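# Move capped bottles from crate to tray, standing upright

## Task

Take each bottle that still has its cap out of the crate and stand it upright on the tray. Bottles without a cap must stay in the crate. The crate and the tray must not end up tilted or shifted from where they were. A bottle counts only if it stays in place with no help from the robot. Anything the robot is touching at the end must not settle by more than about a fingernail's width once left alone. Nothing may be knocked or placed off the table.

## Robot and tools

Robot: two arms, left_arm and right_arm, each with a parallel gripper. The names are not image sides; left_arm sits on the +y side.

World frame (shared by all poses in results): origin on the table surface midway between the arms, +x out over the table, +z up, units metres. Each result has a state line per arm with end_effector_position (m) and end_effector_quat_wxyz. Printed positions can be off, more so when the arm reaches far. A 'Hand target' line, when present, is where the controller is currently driving that gripper.

Gripper geometry: fingers point along the gripper's +z and close along its x. The reported position is the point between the pads; fingertips extend 17.5 mm past it. Pure rotations pivot about that point, which lies 25 mm off the last joint axis toward the gripper's -y. A flat block juts about 9 cm from that axis toward -y and rotates with the gripper, so watch its clearance.

The 18-number row (used by both execute_actions and move): every value is in [-1, 1]. Order: left dx, dy, dz, rx, ry, rz, left gripper position, force_limit, speed, then the same nine for the right arm. Always send all 18. The first six per arm are an offset, not a pose: expressed in that gripper's own axes and measured from its pose in the most recent result that shows it (before any such result in this scene, and for second and later calls in one reply, measured from where the arm is when the action begins). Scale: 1.0 equals 0.6 m of translation or 180 degrees; rx, ry, rz form one rotation vector. All zeros means go back to that reference pose, not stay still. To keep an arm where you want it, send the offset back to that pose in a reply's first call and zeros afterwards.

Gripper numbers are absolute settings. position: +1 fully open (50 mm gap), about -0.65 pads touching, -1 to grip (fingers close until blocked). force_limit per pad: -1 about 20 N, 0 about 102 N, +1 about 185 N (actual grip up to ~17 % more). speed of the gap: -1 20 mm/s, 0 85 mm/s, +1 150 mm/s. A 0 is a real command, so to leave a gripper unchanged resend its previous three values. New force or speed only apply after position changes by at least 0.01; to loosen a grip, open first. object_status: 0 moving, 1 blocked while opening, 2 blocked while closing (a held object: confirm this after gripping), 3 reached the request or pads met (probably nothing held). Any new position resets it to 0 briefly. Opening in mm is roughly (250 - position_measured) x 0.202. Fingers re-close by themselves if grip is lost, except after gripping at force_limit -1, where status stays 2 regardless. Gripping an immovable object off centre lets the grip fade.

execute_actions: argument actions, a list holding zero or one item, plus optional pictures (boolean; images come by default). Empty list: just returns the state. {"rows": [...], "steps": n}: up to 15 rows, n at most 15 (default 15), each row applied for one 1/30 s step, the last row repeated if rows run out. {"steps": n} with no rows: a wait of up to 300 steps counted from the previous result, so your reply time is included. A rejected call moves nothing.

move: target is one 18-number row with the same offset rules; speed is each path's top speed in m/s, 0.002 to 0.5 (default 0.25), turning capped at twice that in rad/s. Grippers follow straight lines that finish together, lasting 0.5 to 10 s (cut off at 10 s). Finger values are sent at the start. Paths ignore obstacles and the other arm; grippers can lag, drift or overshoot speed, especially near full reach. The result adds a 'move:' line: ending (done, off_target, moving, held, fault), active limits (paced = pose clipped; held = steps blocked, after which the arm may jump fast), and each gripper's distance from its target.

wait: seconds, 0 to 10; nothing new is commanded.

zoom_image: camera (cam_high, cam_low, cam_left_wrist, cam_right_wrist) and region [x0, y0, x1, y1] in pixels, top-left origin, at most 504 x 504. All images are 896x504. Calibration (intrinsics, distortion, world-to-camera transforms) is supplied but may be off by a couple of degrees and some millimetres.

finished_scene: scene (integer, 1 or 2) ends the current scene permanently and reports success. Replying without any tool call ends everything.

Motion behaviour: each step the commanded pose is clipped to 70 mm and 16 degrees from the measured one; position wins over orientation if both cannot be met. After an action the arm only continues to its last clipped pose, so read the result and command the remainder. Elbows cannot fully straighten. 'pose unreachable' and HELD mark steps the clearance check altered or withheld. Time keeps running while you think.

Hazards: arms are stiff, so aiming even slightly beyond firm contact can trigger a fault; faster contact hits harder. Torque reaching a joint's load limit (waist, shoulder, elbow 145 N m; forearm roll, wrist pitch, wrist roll 36.4 N m, held weight included) or 150 N of external force stops that arm for 10 s and it goes limp. Keep the arms from striking each other. Long holding heats motors: MOTOR HOT warns, OVER-TEMPERATURE FAULT brakes the arm. Random tugs on held items or pushes on loose ones can occur. Avoid drops, slips, slamming, shoving the crate or tray, and knocking anything off the table; release bottles gently and withdraw so nothing depends on the robot.

Each tool is called after "Emit:" by a JSON object that holds its "api" and its "payload", one argument or row to a line.

## Session

Emit:
{"api": "execute_actions", "payload": {
  "actions": []
}}

Scene clock: 0.00 s of 6600.00 s.
left_arm: end_effector_position=(+0.6211, +0.1076, +0.3749) position_measured=3 object_status=3 end_effector_quat_wxyz=(+0.445, +0.802, -0.076, +0.391) | right_arm: end_effector_position=(+0.4319, -0.5492, +0.3812) position_measured=3 object_status=3 end_effector_quat_wxyz=(-0.144, +0.928, -0.009, +0.344)
Joint positions: left_arm=[ 0.123  0.051 -0.479  1.555 -0.966 -2.83 ] | right_arm=[-0.569 -0.136  0.092 -0.66  -1.405 -0.937]
Joint velocities: left_arm=[-0.     0.001 -0.     0.001  0.     0.002] | right_arm=[-0.002 -0.001 -0.001  0.001  0.001  0.   ]
Hand target (left_arm): +0.621, +0.108, +0.375; +0.445, +0.802, -0.076, +0.391
Hand target (right_arm): +0.432, -0.549, +0.381; -0.144, +0.928, -0.009, +0.344

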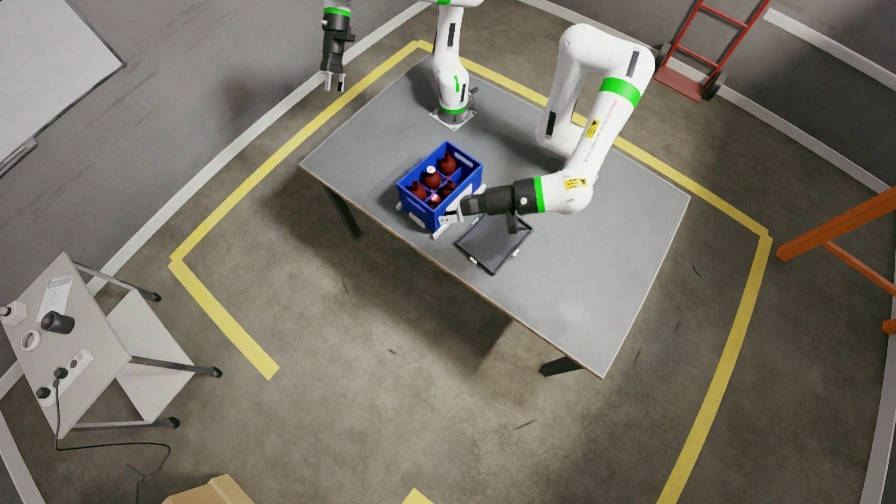

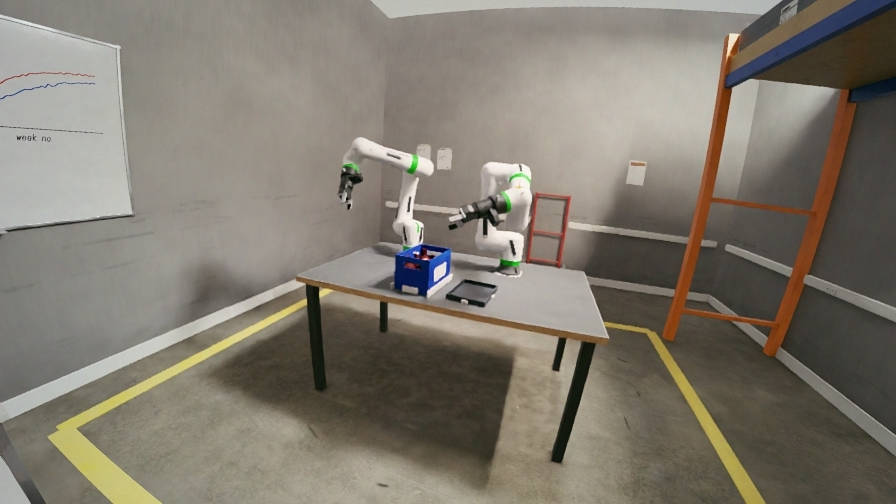

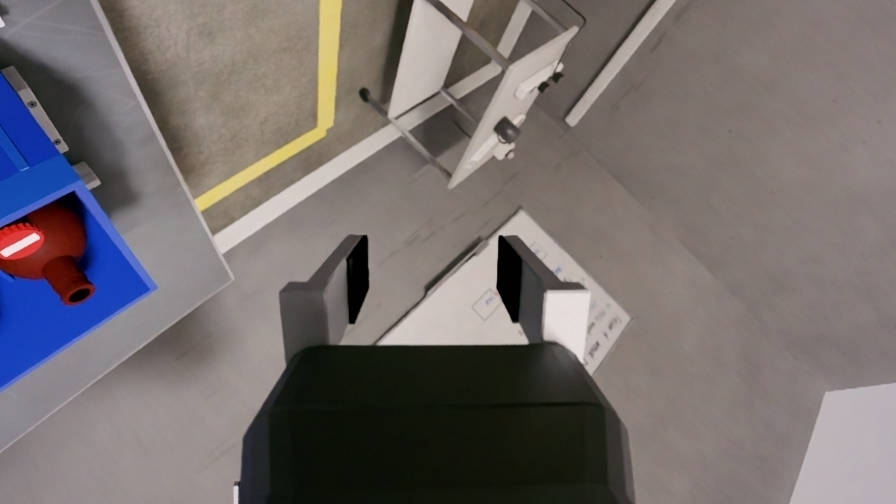

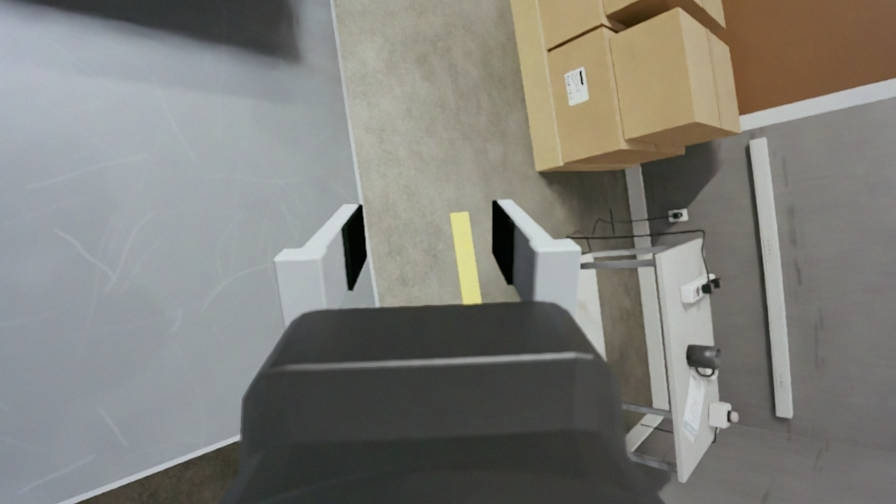

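Emit:
{"api": "zoom_image", "payload": {
  "camera": "cam_high",
  "region": [380, 130, 560, 290]
}}

Emit:
{"api": "zoom_image", "payload": {
  "camera": "cam_low",
  "region": [370, 220, 530, 320]
}}

Region (380, 130, 560, 290) of cam_high's 896x504 image, scaled by 2.800, with more detail than that image has.

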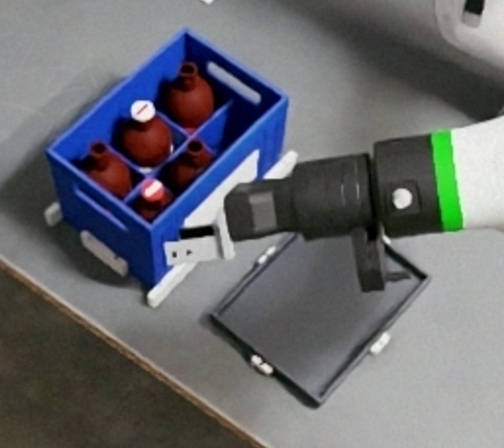

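Region (370, 220, 530, 320) of cam_low's 896x504 image, scaled by 3.150, with more detail than that image has; it fills the top 315 rows of this view, and the rest is white.

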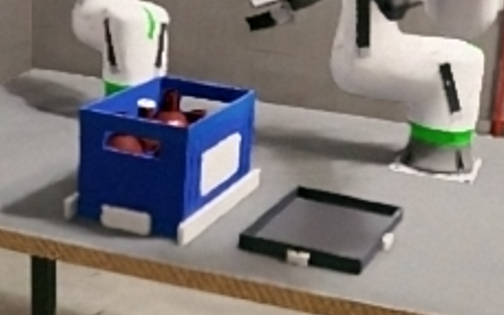

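Emit:
{"api": "move", "payload": {
  "target": [-0.2368,0.3093,0.099,0.3037,-0.2668,-0.0519,1,0,0,0,0,0,0,0,0,1,0,0],
  "speed": 0.35
}}

Scene clock: 25.97 s of 6600.00 s.
left_arm: end_effector_position=(+0.4700, -0.0798, +0.3788) position_measured=3 object_status=3 end_effector_quat_wxyz=(-0.002, +1.000, +0.002, +0.001) | right_arm: end_effector_position=(+0.4319, -0.5492, +0.3812) position_measured=3 object_status=3 end_effector_quat_wxyz=(-0.144, +0.928, -0.009, +0.344)
Joint positions: left_arm=[-0.458  0.662  1.142 -0.004 -2.051 -1.084] | right_arm=[-0.569 -0.136  0.092 -0.66  -1.405 -0.937]
Joint velocities: left_arm=[-0.001  0.02   0.036 -0.002 -0.024  0.   ] | right_arm=[ 0.001 -0.001  0.    -0.002 -0.    -0.   ]
Hand target (left_arm): +0.470, -0.080, +0.379; -0.002, +1.000, +0.002, +0.001
Hand target (right_arm): +0.432, -0.549, +0.381; -0.144, +0.928, -0.009, +0.344
Off the commanded pose (left_arm): 0.001 m, 0 deg.
Off the commanded pose (right_arm): 0.000 m, 0 deg.
After step 90, 20.27 s passed at rest.
move: done
camera_calibration (this result's frames):
cam_left_wrist: T_world_to_cam=[[0.998704, 0.0265396, 0.0434244, -0.486766], [0.0153048, -0.970385, 0.241079, -0.162599], [0.0485365, -0.240102, -0.969534, 0.474045], [0, 0, 0, 1]] pos_world=[0.465616, -0.0310462, 0.51994]
cam_right_wrist: T_world_to_cam=[[0.755147, -0.130131, 0.642509, -0.646573], [-0.12523, -0.990686, -0.0534652, -0.475979], [0.643482, -0.0400876, -0.76441, 0.139914], [0, 0, 0, 1]] pos_world=[0.338619, -0.550077, 0.496932]

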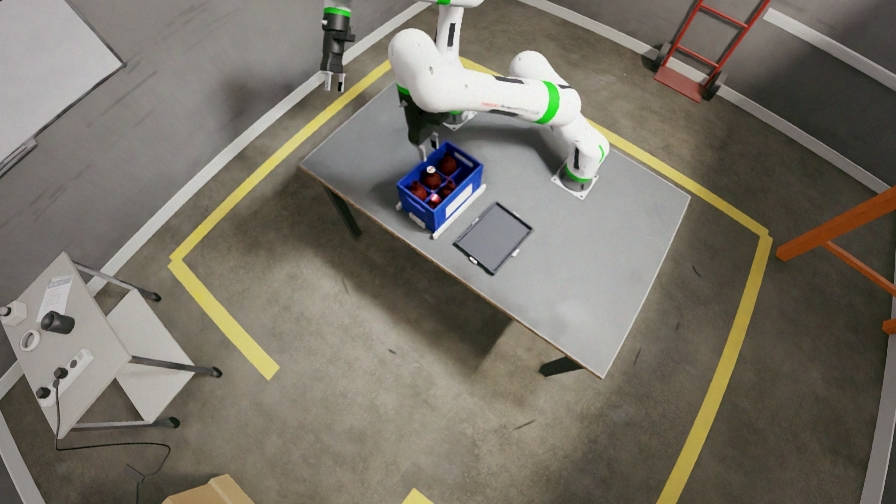

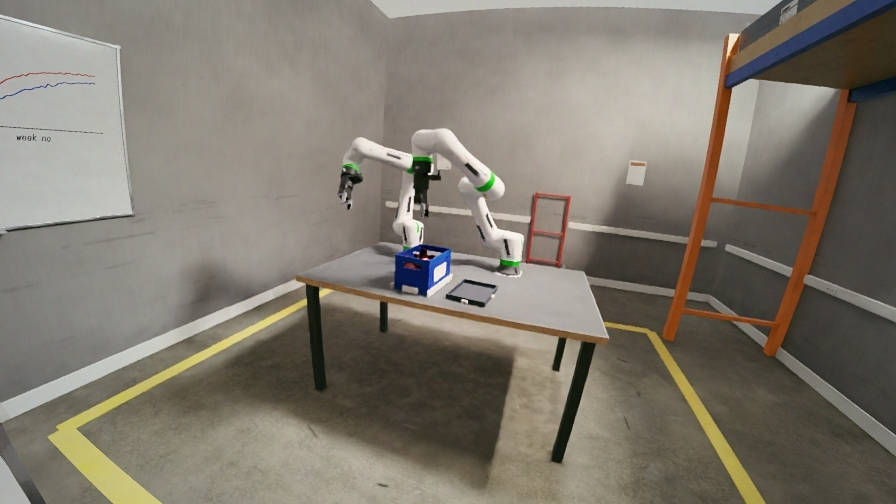

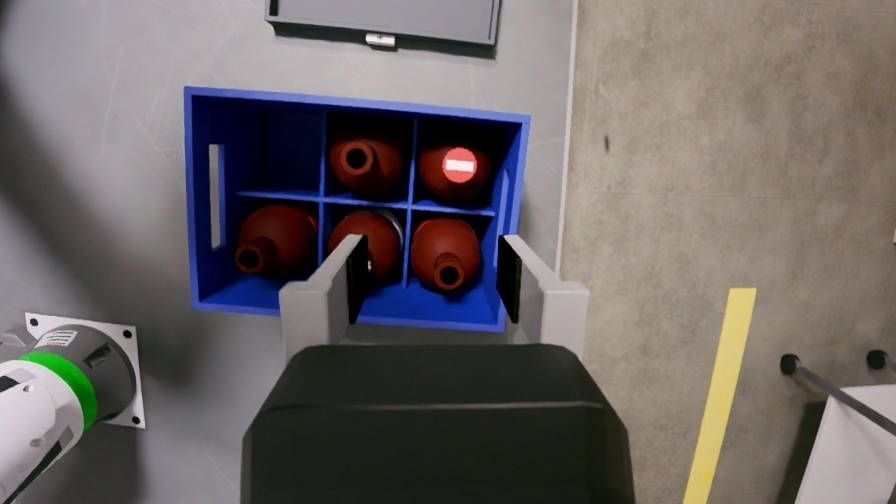

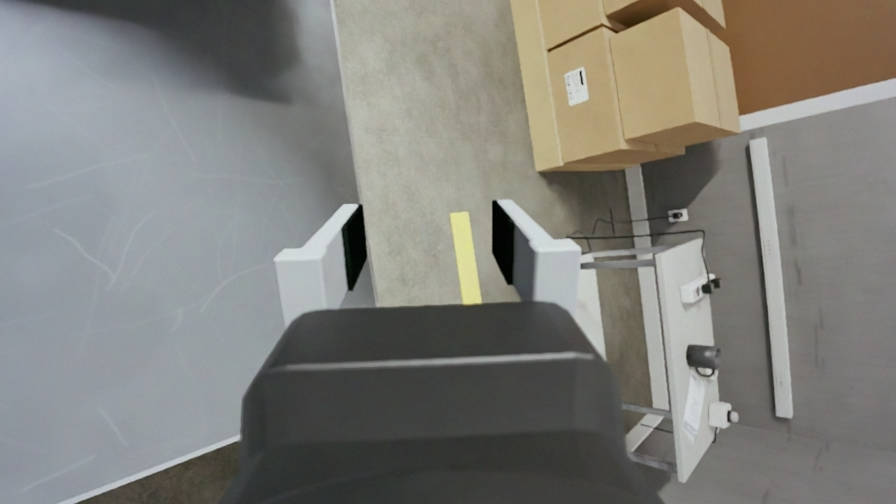

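Emit:
{"api": "move", "payload": {
  "target": [0.038,-0.057,0.232,0,0,0,1,0,0,0,0,0,0,0,0,1,0,0],
  "speed": 0.3
}}

Scene clock: 33.07 s of 6600.00 s.
left_arm: end_effector_position=(+0.4932, -0.0453, +0.2398) position_measured=3 object_status=3 end_effector_quat_wxyz=(-0.002, +1.000, +0.002, +0.001) | right_arm: end_effector_position=(+0.4319, -0.5492, +0.3812) position_measured=3 object_status=3 end_effector_quat_wxyz=(-0.144, +0.928, -0.009, +0.344)
Joint positions: left_arm=[-0.392  0.514  0.575 -0.004 -1.632 -1.147] | right_arm=[-0.569 -0.136  0.092 -0.66  -1.405 -0.937]
Joint velocities: left_arm=[ 0.002 -0.003 -0.007  0.001  0.006  0.   ] | right_arm=[ 0.001  0.001 -0.001  0.001  0.001 -0.001]
Hand target (left_arm): +0.493, -0.045, +0.240; -0.002, +1.000, +0.001, +0.001
Hand target (right_arm): +0.432, -0.549, +0.381; -0.144, +0.928, -0.009, +0.344
Off the commanded pose (left_arm): 0.000 m, 0 deg.
Off the commanded pose (right_arm): 0.000 m, 0 deg.
After step 90, 3.00 s passed at rest.
move: done
camera_calibration (this result's frames):
cam_left_wrist: T_world_to_cam=[[0.998715, 0.0265031, 0.043192, -0.504745], [0.0153342, -0.97043, 0.240897, -0.0959187], [0.0482993, -0.239925, -0.969589, 0.346622], [0, 0, 0, 1]] pos_world=[0.488826, 0.00345819, 0.380988]
cam_right_wrist: T_world_to_cam=[[0.755147, -0.130132, 0.642509, -0.646573], [-0.125231, -0.990686, -0.0534653, -0.475979], [0.643482, -0.0400876, -0.76441, 0.139914], [0, 0, 0, 1]] pos_world=[0.338619, -0.550076, 0.496932]

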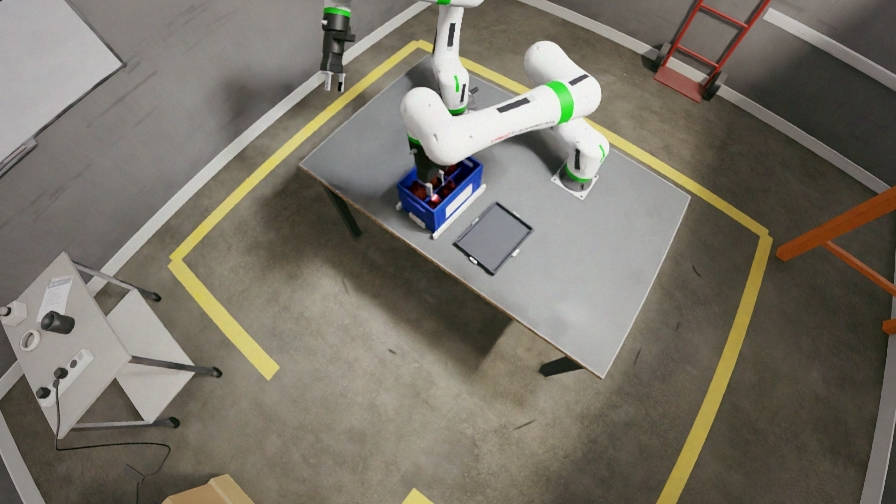

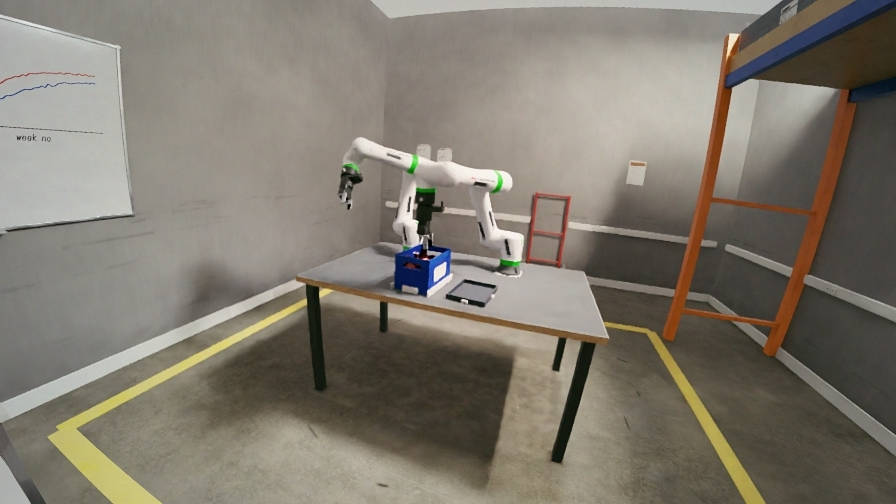

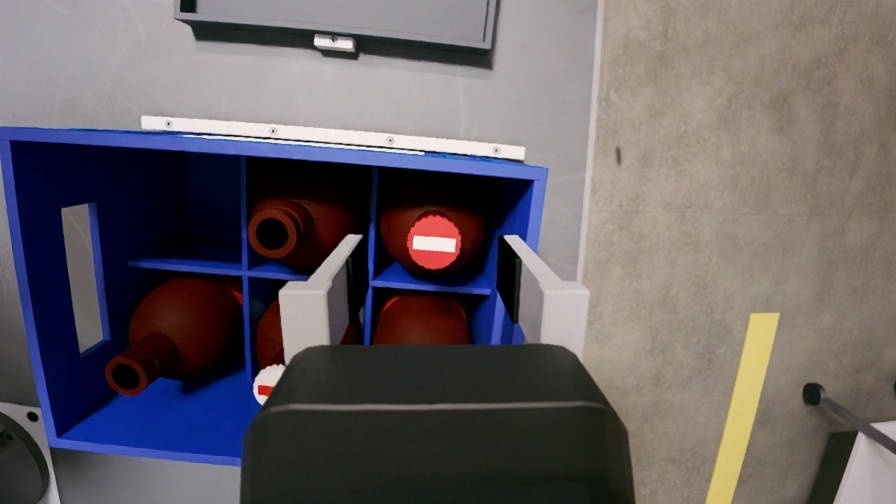

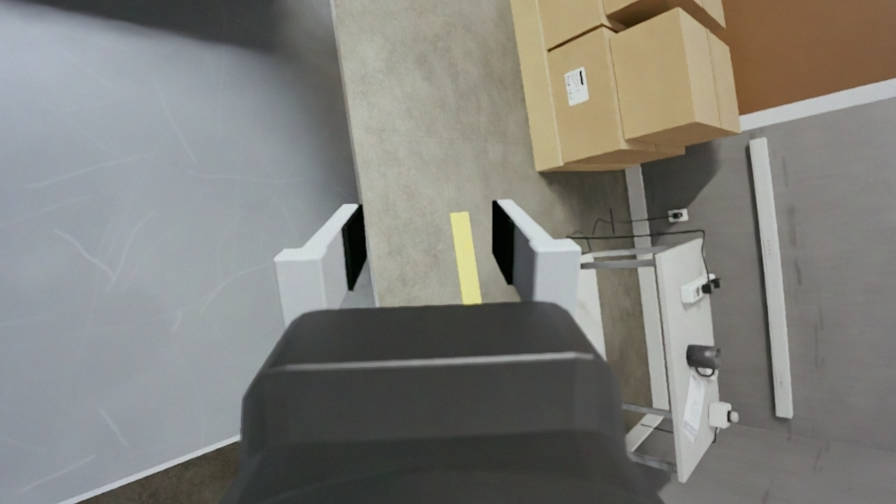

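Emit:
{"api": "move", "payload": {
  "target": [0.003,0.010,0.117,0,0,0,1,0,0,0,0,0,0,0,0,1,0,0],
  "speed": 0.15
}}

Emit:
{"api": "zoom_image", "payload": {
  "camera": "cam_left_wrist",
  "region": [280, 160, 600, 360]
}}

Emit:
{"api": "zoom_image", "payload": {
  "camera": "cam_low",
  "region": [380, 200, 480, 300]
}}

Scene clock: 45.97 s of 6600.00 s.
left_arm: end_effector_position=(+0.4952, -0.0511, +0.1697) position_measured=3 object_status=3 end_effector_quat_wxyz=(-0.002, +1.000, +0.002, +0.001) | right_arm: end_effector_position=(+0.4319, -0.5492, +0.3812) position_measured=3 object_status=3 end_effector_quat_wxyz=(-0.144, +0.928, -0.009, +0.344)
Joint positions: left_arm=[-0.399  0.532  0.438 -0.004 -1.477 -1.14 ] | right_arm=[-0.569 -0.136  0.092 -0.66  -1.405 -0.937]
Joint velocities: left_arm=[-0.     0.001 -0.002  0.001  0.003  0.   ] | right_arm=[ 0.     0.001 -0.     0.     0.002  0.001]
Hand target (left_arm): +0.495, -0.051, +0.170; -0.002, +1.000, +0.002, +0.001
Hand target (right_arm): +0.432, -0.549, +0.381; -0.144, +0.928, -0.009, +0.344
Off the commanded pose (left_arm): 0.000 m, 0 deg.
Off the commanded pose (right_arm): 0.000 m, 0 deg.
After step 90, 8.97 s passed at rest.
move: done
camera_calibration (this result's frames):
cam_left_wrist: T_world_to_cam=[[0.998716, 0.0264773, 0.0432004, -0.503565], [0.0153082, -0.970435, 0.240876, -0.0846672], [0.0483009, -0.239905, -0.969594, 0.277168], [0, 0, 0, 1]] pos_world=[0.490827, -0.00233687, 0.310889]
cam_right_wrist: T_world_to_cam=[[0.755147, -0.130131, 0.642509, -0.646573], [-0.12523, -0.990686, -0.0534653, -0.475979], [0.643482, -0.0400875, -0.76441, 0.139914], [0, 0, 0, 1]] pos_world=[0.338619, -0.550076, 0.496932]

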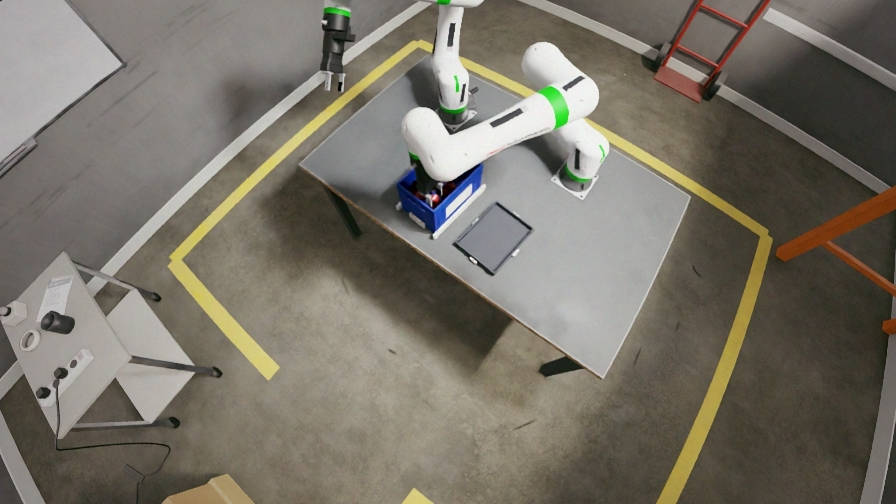

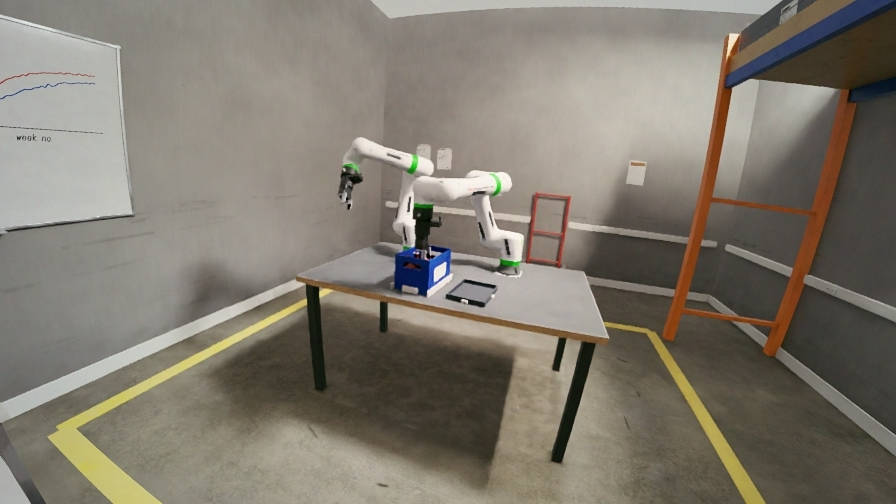

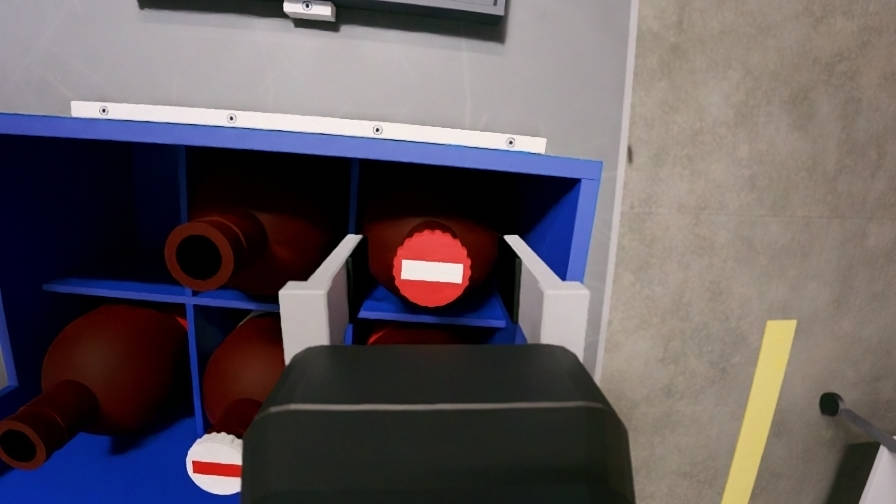

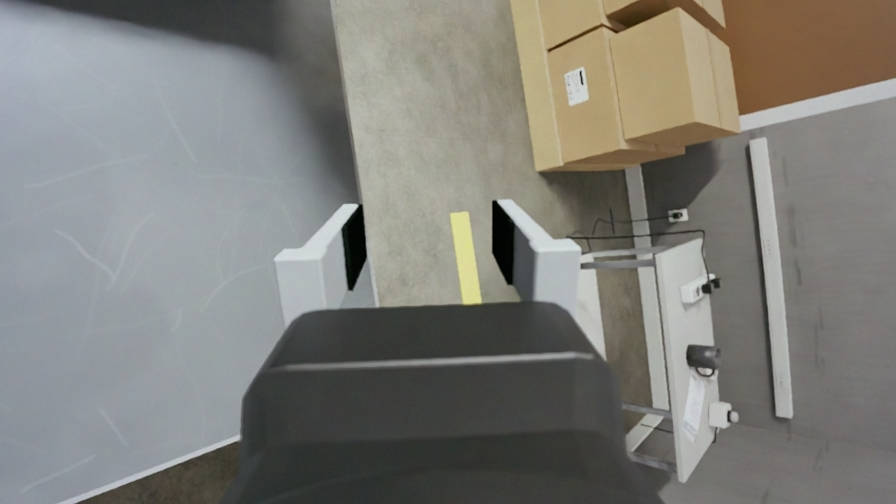

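Region (280, 160, 600, 360) of cam_left_wrist's 896x504 image, scaled by 1.575, with more detail than that image has; it fills the top 315 rows of this view, and the rest is white.

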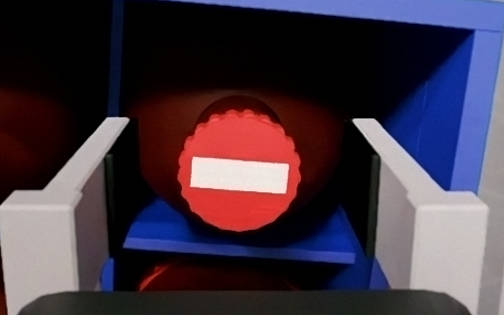

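Region (380, 200, 480, 300) of cam_low's 896x504 image, scaled by 5.040, with more detail than that image has.

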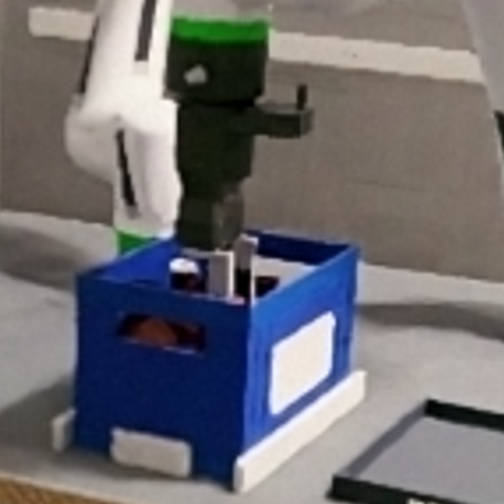

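Emit:
{"api": "execute_actions", "payload": {
  "actions": [
    {"rows":[[0,0,0.004,0,0,0,0.6,0,0,0,0,0,0,0,0,1,0,0],[0,0,0.008,0,0,0,0.6,0,0,0,0,0,0,0,0,1,0,0],[0,0,0.012,0,0,0,0.6,0,0,0,0,0,0,0,0,1,0,0],[0,0,0.016,0,0,0,0.6,0,0,0,0,0,0,0,0,1,0,0],[0,0,0.02,0,0,0,0.6,0,0,0,0,0,0,0,0,1,0,0],[0,0,0.022,0,0,0,0.6,0,0,0,0,0,0,0,0,1,0,0]],"steps":14}
  ],
  "pictures": false
}}

Emit:
{"api": "move", "payload": {
  "target": [0,0,0,0,0,0,-1,0,-0.5,0,0,0,0,0,0,1,0,0]
}}

Scene clock: 50.70 s of 6600.00 s.
left_arm: end_effector_position=(+0.4952, -0.0511, +0.1568) position_measured=63 object_status=3 end_effector_quat_wxyz=(-0.002, +1.000, +0.001, +0.001) | right_arm: end_effector_position=(+0.4319, -0.5492, +0.3812) position_measured=3 object_status=3 end_effector_quat_wxyz=(-0.144, +0.928, -0.009, +0.344)
Joint positions: left_arm=[-0.399  0.536  0.413 -0.004 -1.448 -1.139] | right_arm=[-0.569 -0.136  0.092 -0.66  -1.405 -0.937]
Joint velocities: left_arm=[-0.     0.001 -0.005 -0.     0.008 -0.001] | right_arm=[ 0.    -0.001 -0.    -0.    -0.001 -0.   ]
Hand target (left_arm): +0.495, -0.051, +0.157; -0.002, +1.000, +0.002, +0.001
Hand target (right_arm): +0.432, -0.549, +0.381; -0.144, +0.928, -0.009, +0.344
Off the commanded pose (left_arm): 0.000 m, 0 deg.
Off the commanded pose (right_arm): 0.000 m, 0 deg.
Steps of this call (steps 1 to 90: nothing new was sent; then 1.27 s passed at rest; steps 91 to 104: all 14 steps of this action). Readings (end_effector_position | what the end effector reports):
91: left_arm (+0.4952, -0.0511, +0.1695) | right_arm (+0.4319, -0.5492, +0.3812) | left_arm position_measured=11 object_status=0 | right_arm position_measured=3 object_status=3
92: left_arm (+0.4952, -0.0511, +0.1690) | right_arm (+0.4319, -0.5492, +0.3812) | left_arm position_measured=25 object_status=0 | right_arm position_measured=3 object_status=3
94: left_arm (+0.4952, -0.0511, +0.1662) | right_arm (+0.4319, -0.5492, +0.3812) | left_arm position_measured=53 object_status=0 | right_arm position_measured=3 object_status=3
98: left_arm (+0.4951, -0.0511, +0.1592) | right_arm (+0.4319, -0.5492, +0.3812) | left_arm position_measured=63 object_status=0 | right_arm position_measured=3 object_status=3
104: the state above

Scene clock: 51.43 s of 6600.00 s.
left_arm: end_effector_position=(+0.4952, -0.0511, +0.1566) position_measured=124 object_status=2 end_effector_quat_wxyz=(-0.002, +1.000, +0.001, +0.001) | right_arm: end_effector_position=(+0.4319, -0.5492, +0.3812) position_measured=3 object_status=3 end_effector_quat_wxyz=(-0.144, +0.928, -0.009, +0.344)
Joint positions: left_arm=[-0.399  0.536  0.413 -0.004 -1.448 -1.139] | right_arm=[-0.569 -0.136  0.092 -0.66  -1.405 -0.937]
Joint velocities: left_arm=[-0.    -0.001  0.     0.    -0.001  0.001] | right_arm=[ 0.    -0.     0.001 -0.001 -0.     0.   ]
Hand target (left_arm): +0.495, -0.051, +0.157; -0.002, +1.000, +0.001, +0.001
Hand target (right_arm): +0.432, -0.549, +0.381; -0.144, +0.928, -0.009, +0.344
Off the commanded pose (left_arm): 0.000 m, 0 deg.
Off the commanded pose (right_arm): 0.000 m, 0 deg.
move: done
camera_calibration (this result's frames):
cam_left_wrist: T_world_to_cam=[[0.998717, 0.0264228, 0.0431952, -0.503006], [0.0152564, -0.970435, 0.240878, -0.0814738], [0.0482828, -0.23991, -0.969594, 0.264387], [0, 0, 0, 1]] pos_world=[0.490838, -0.00234505, 0.297701]
cam_right_wrist: T_world_to_cam=[[0.755147, -0.130131, 0.642509, -0.646573], [-0.12523, -0.990686, -0.0534653, -0.475979], [0.643483, -0.0400875, -0.76441, 0.139914], [0, 0, 0, 1]] pos_world=[0.338619, -0.550076, 0.496932]

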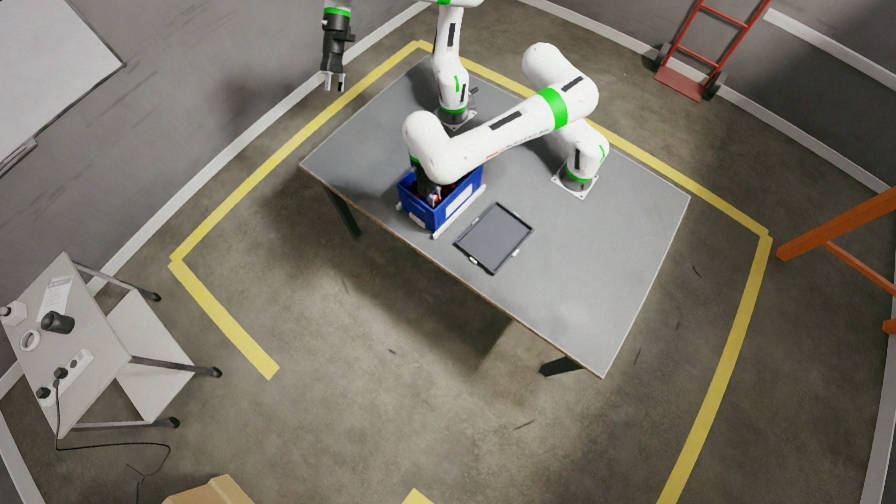

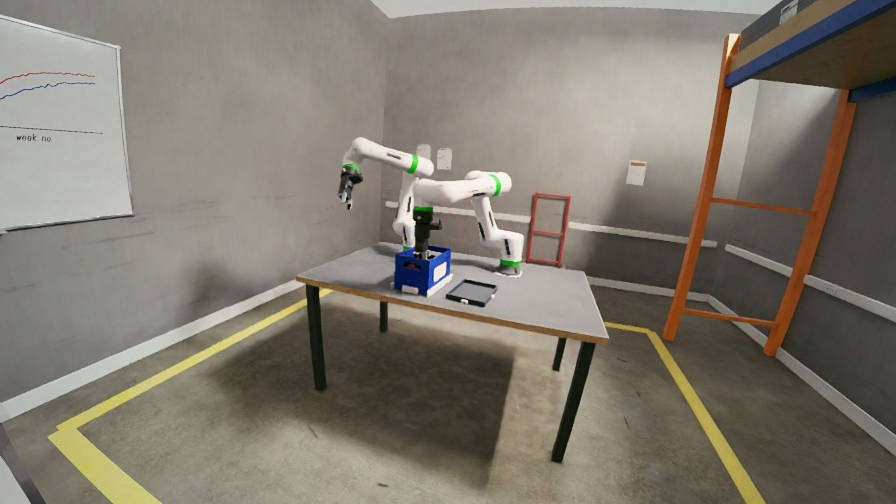

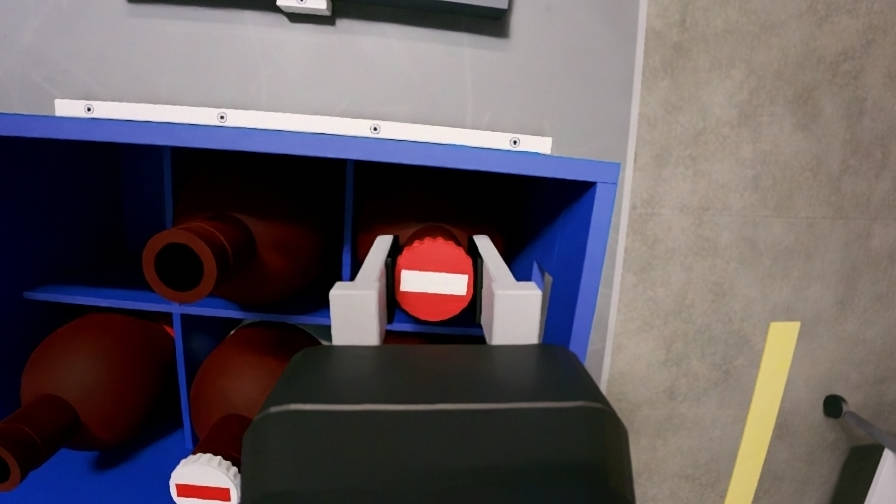

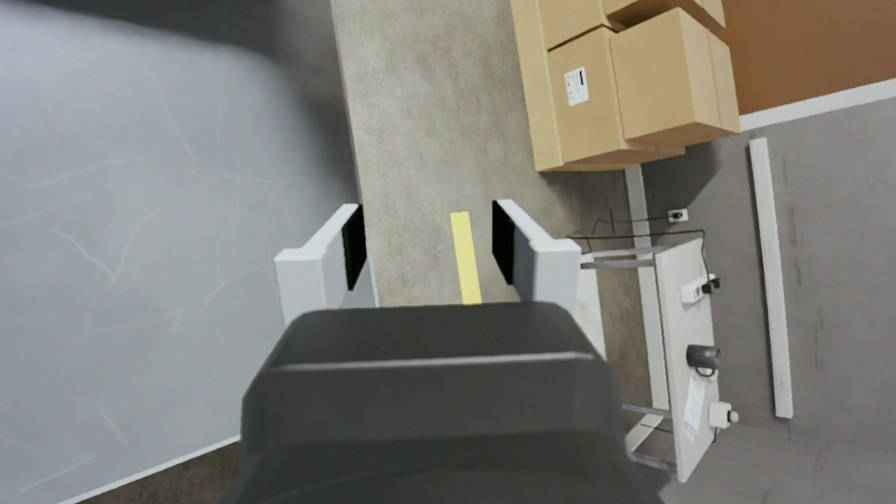

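Emit:
{"api": "move", "payload": {
  "target": [0,0,-0.32,0,0,0,-1,0,-0.5,0,0,0,0,0,0,1,0,0],
  "speed": 0.15
}}

Emit:
{"api": "zoom_image", "payload": {
  "camera": "cam_low",
  "region": [380, 180, 510, 310]
}}

Emit:
{"api": "zoom_image", "payload": {
  "camera": "cam_high",
  "region": [390, 140, 550, 290]
}}

Scene clock: 54.97 s of 6600.00 s.
left_arm: end_effector_position=(+0.4946, -0.0516, +0.3485) position_measured=124 object_status=2 end_effector_quat_wxyz=(-0.002, +1.000, +0.002, +0.001) | right_arm: end_effector_position=(+0.4319, -0.5492, +0.3812) position_measured=3 object_status=3 end_effector_quat_wxyz=(-0.144, +0.928, -0.009, +0.344)
Joint positions: left_arm=[-0.4    0.609  0.98  -0.004 -1.941 -1.14 ] | right_arm=[-0.569 -0.136  0.092 -0.66  -1.405 -0.937]
Joint velocities: left_arm=[-0.001  0.007  0.012 -0.001 -0.008 -0.001] | right_arm=[-0.    -0.    -0.001 -0.002  0.     0.   ]
Hand target (left_arm): +0.495, -0.052, +0.349; -0.002, +1.000, +0.002, +0.001
Hand target (right_arm): +0.432, -0.549, +0.381; -0.144, +0.928, -0.009, +0.344
Off the commanded pose (left_arm): 0.000 m, 0 deg.
Off the commanded pose (right_arm): 0.000 m, 0 deg.
move: done
camera_calibration (this result's frames):
cam_left_wrist: T_world_to_cam=[[0.998708, 0.026501, 0.0433486, -0.510729], [0.0152877, -0.970396, 0.241036, -0.128254], [0.048453, -0.240062, -0.969548, 0.450254], [0, 0, 0, 1]] pos_world=[0.490214, -0.00283355, 0.489595]
cam_right_wrist: T_world_to_cam=[[0.755147, -0.130131, 0.642509, -0.646573], [-0.12523, -0.990686, -0.0534653, -0.475979], [0.643483, -0.0400875, -0.76441, 0.139914], [0, 0, 0, 1]] pos_world=[0.338619, -0.550076, 0.496932]

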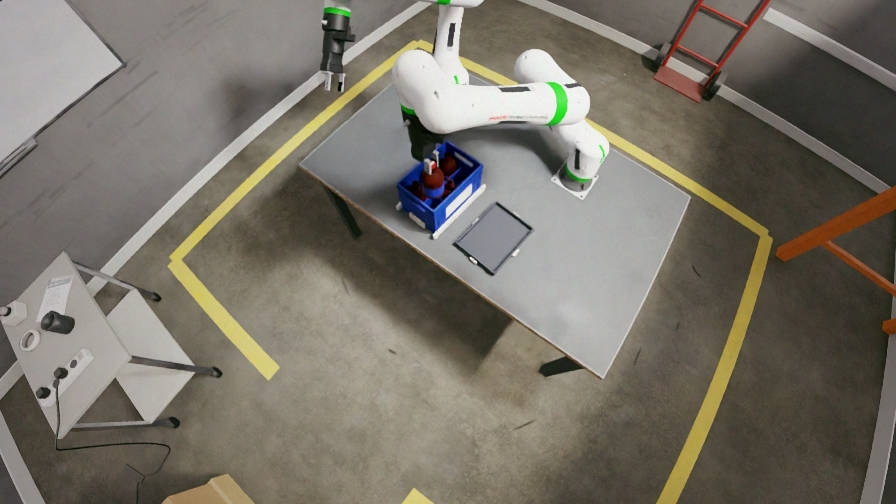

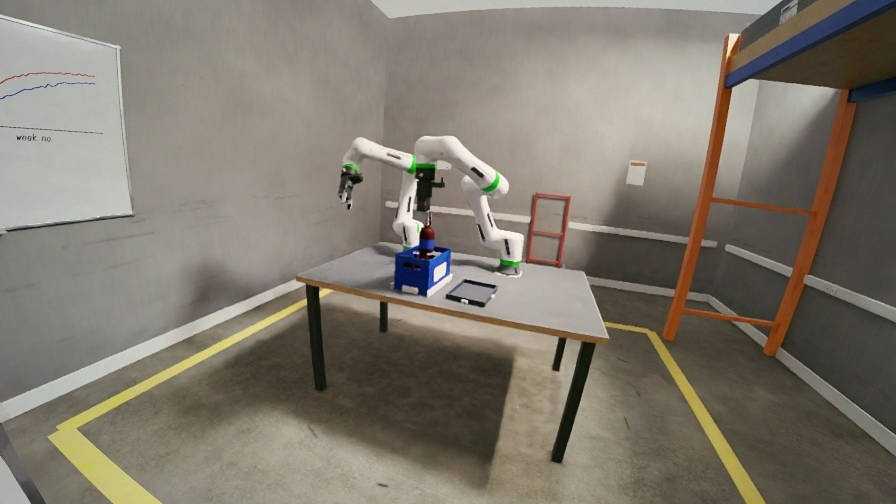

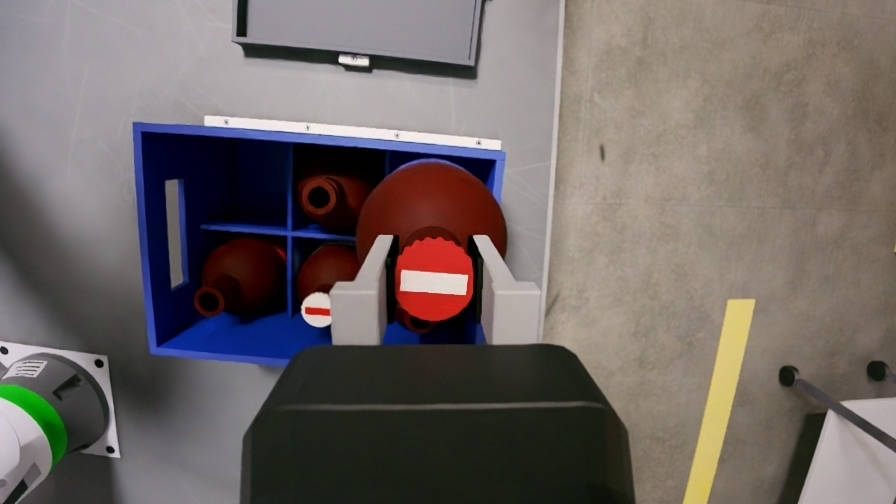

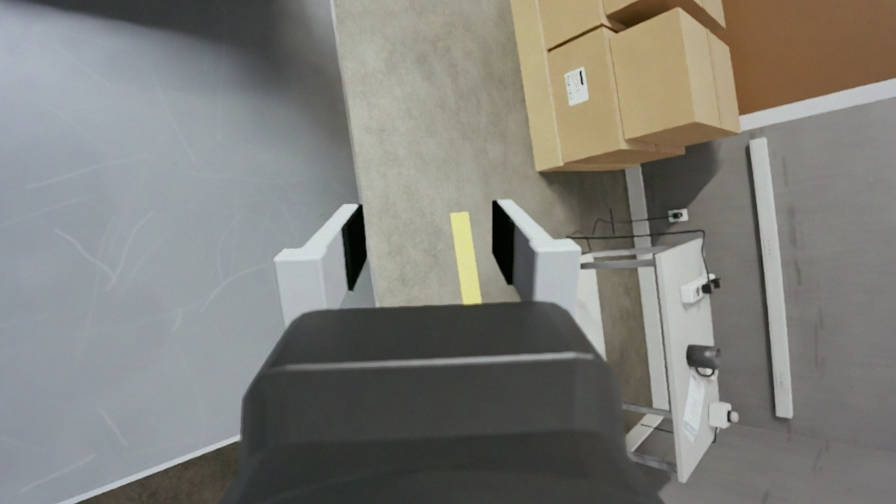

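Region (380, 180, 510, 310) of cam_low's 896x504 image, scaled by 3.877, with more detail than that image has.

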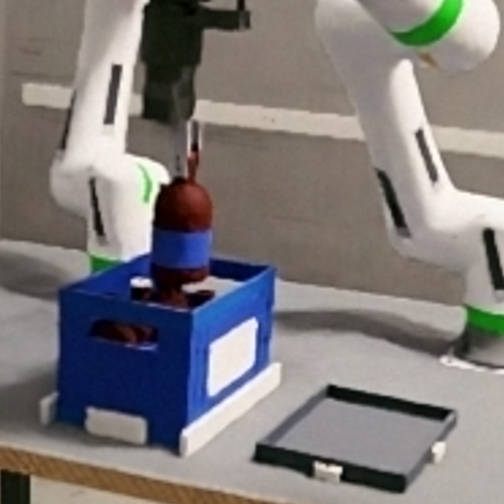

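Region (390, 140, 550, 290) of cam_high's 896x504 image, scaled by 3.150, with more detail than that image has; it fills the top 472 rows of this view, and the rest is white.

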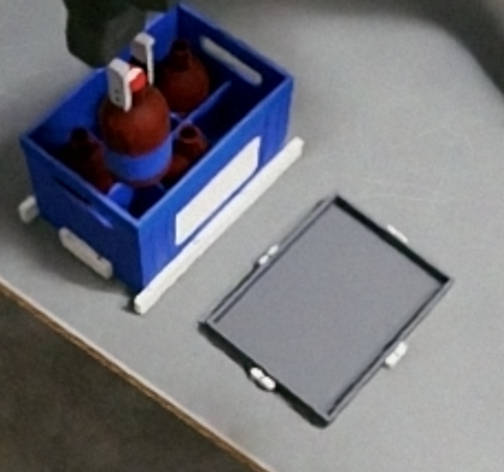

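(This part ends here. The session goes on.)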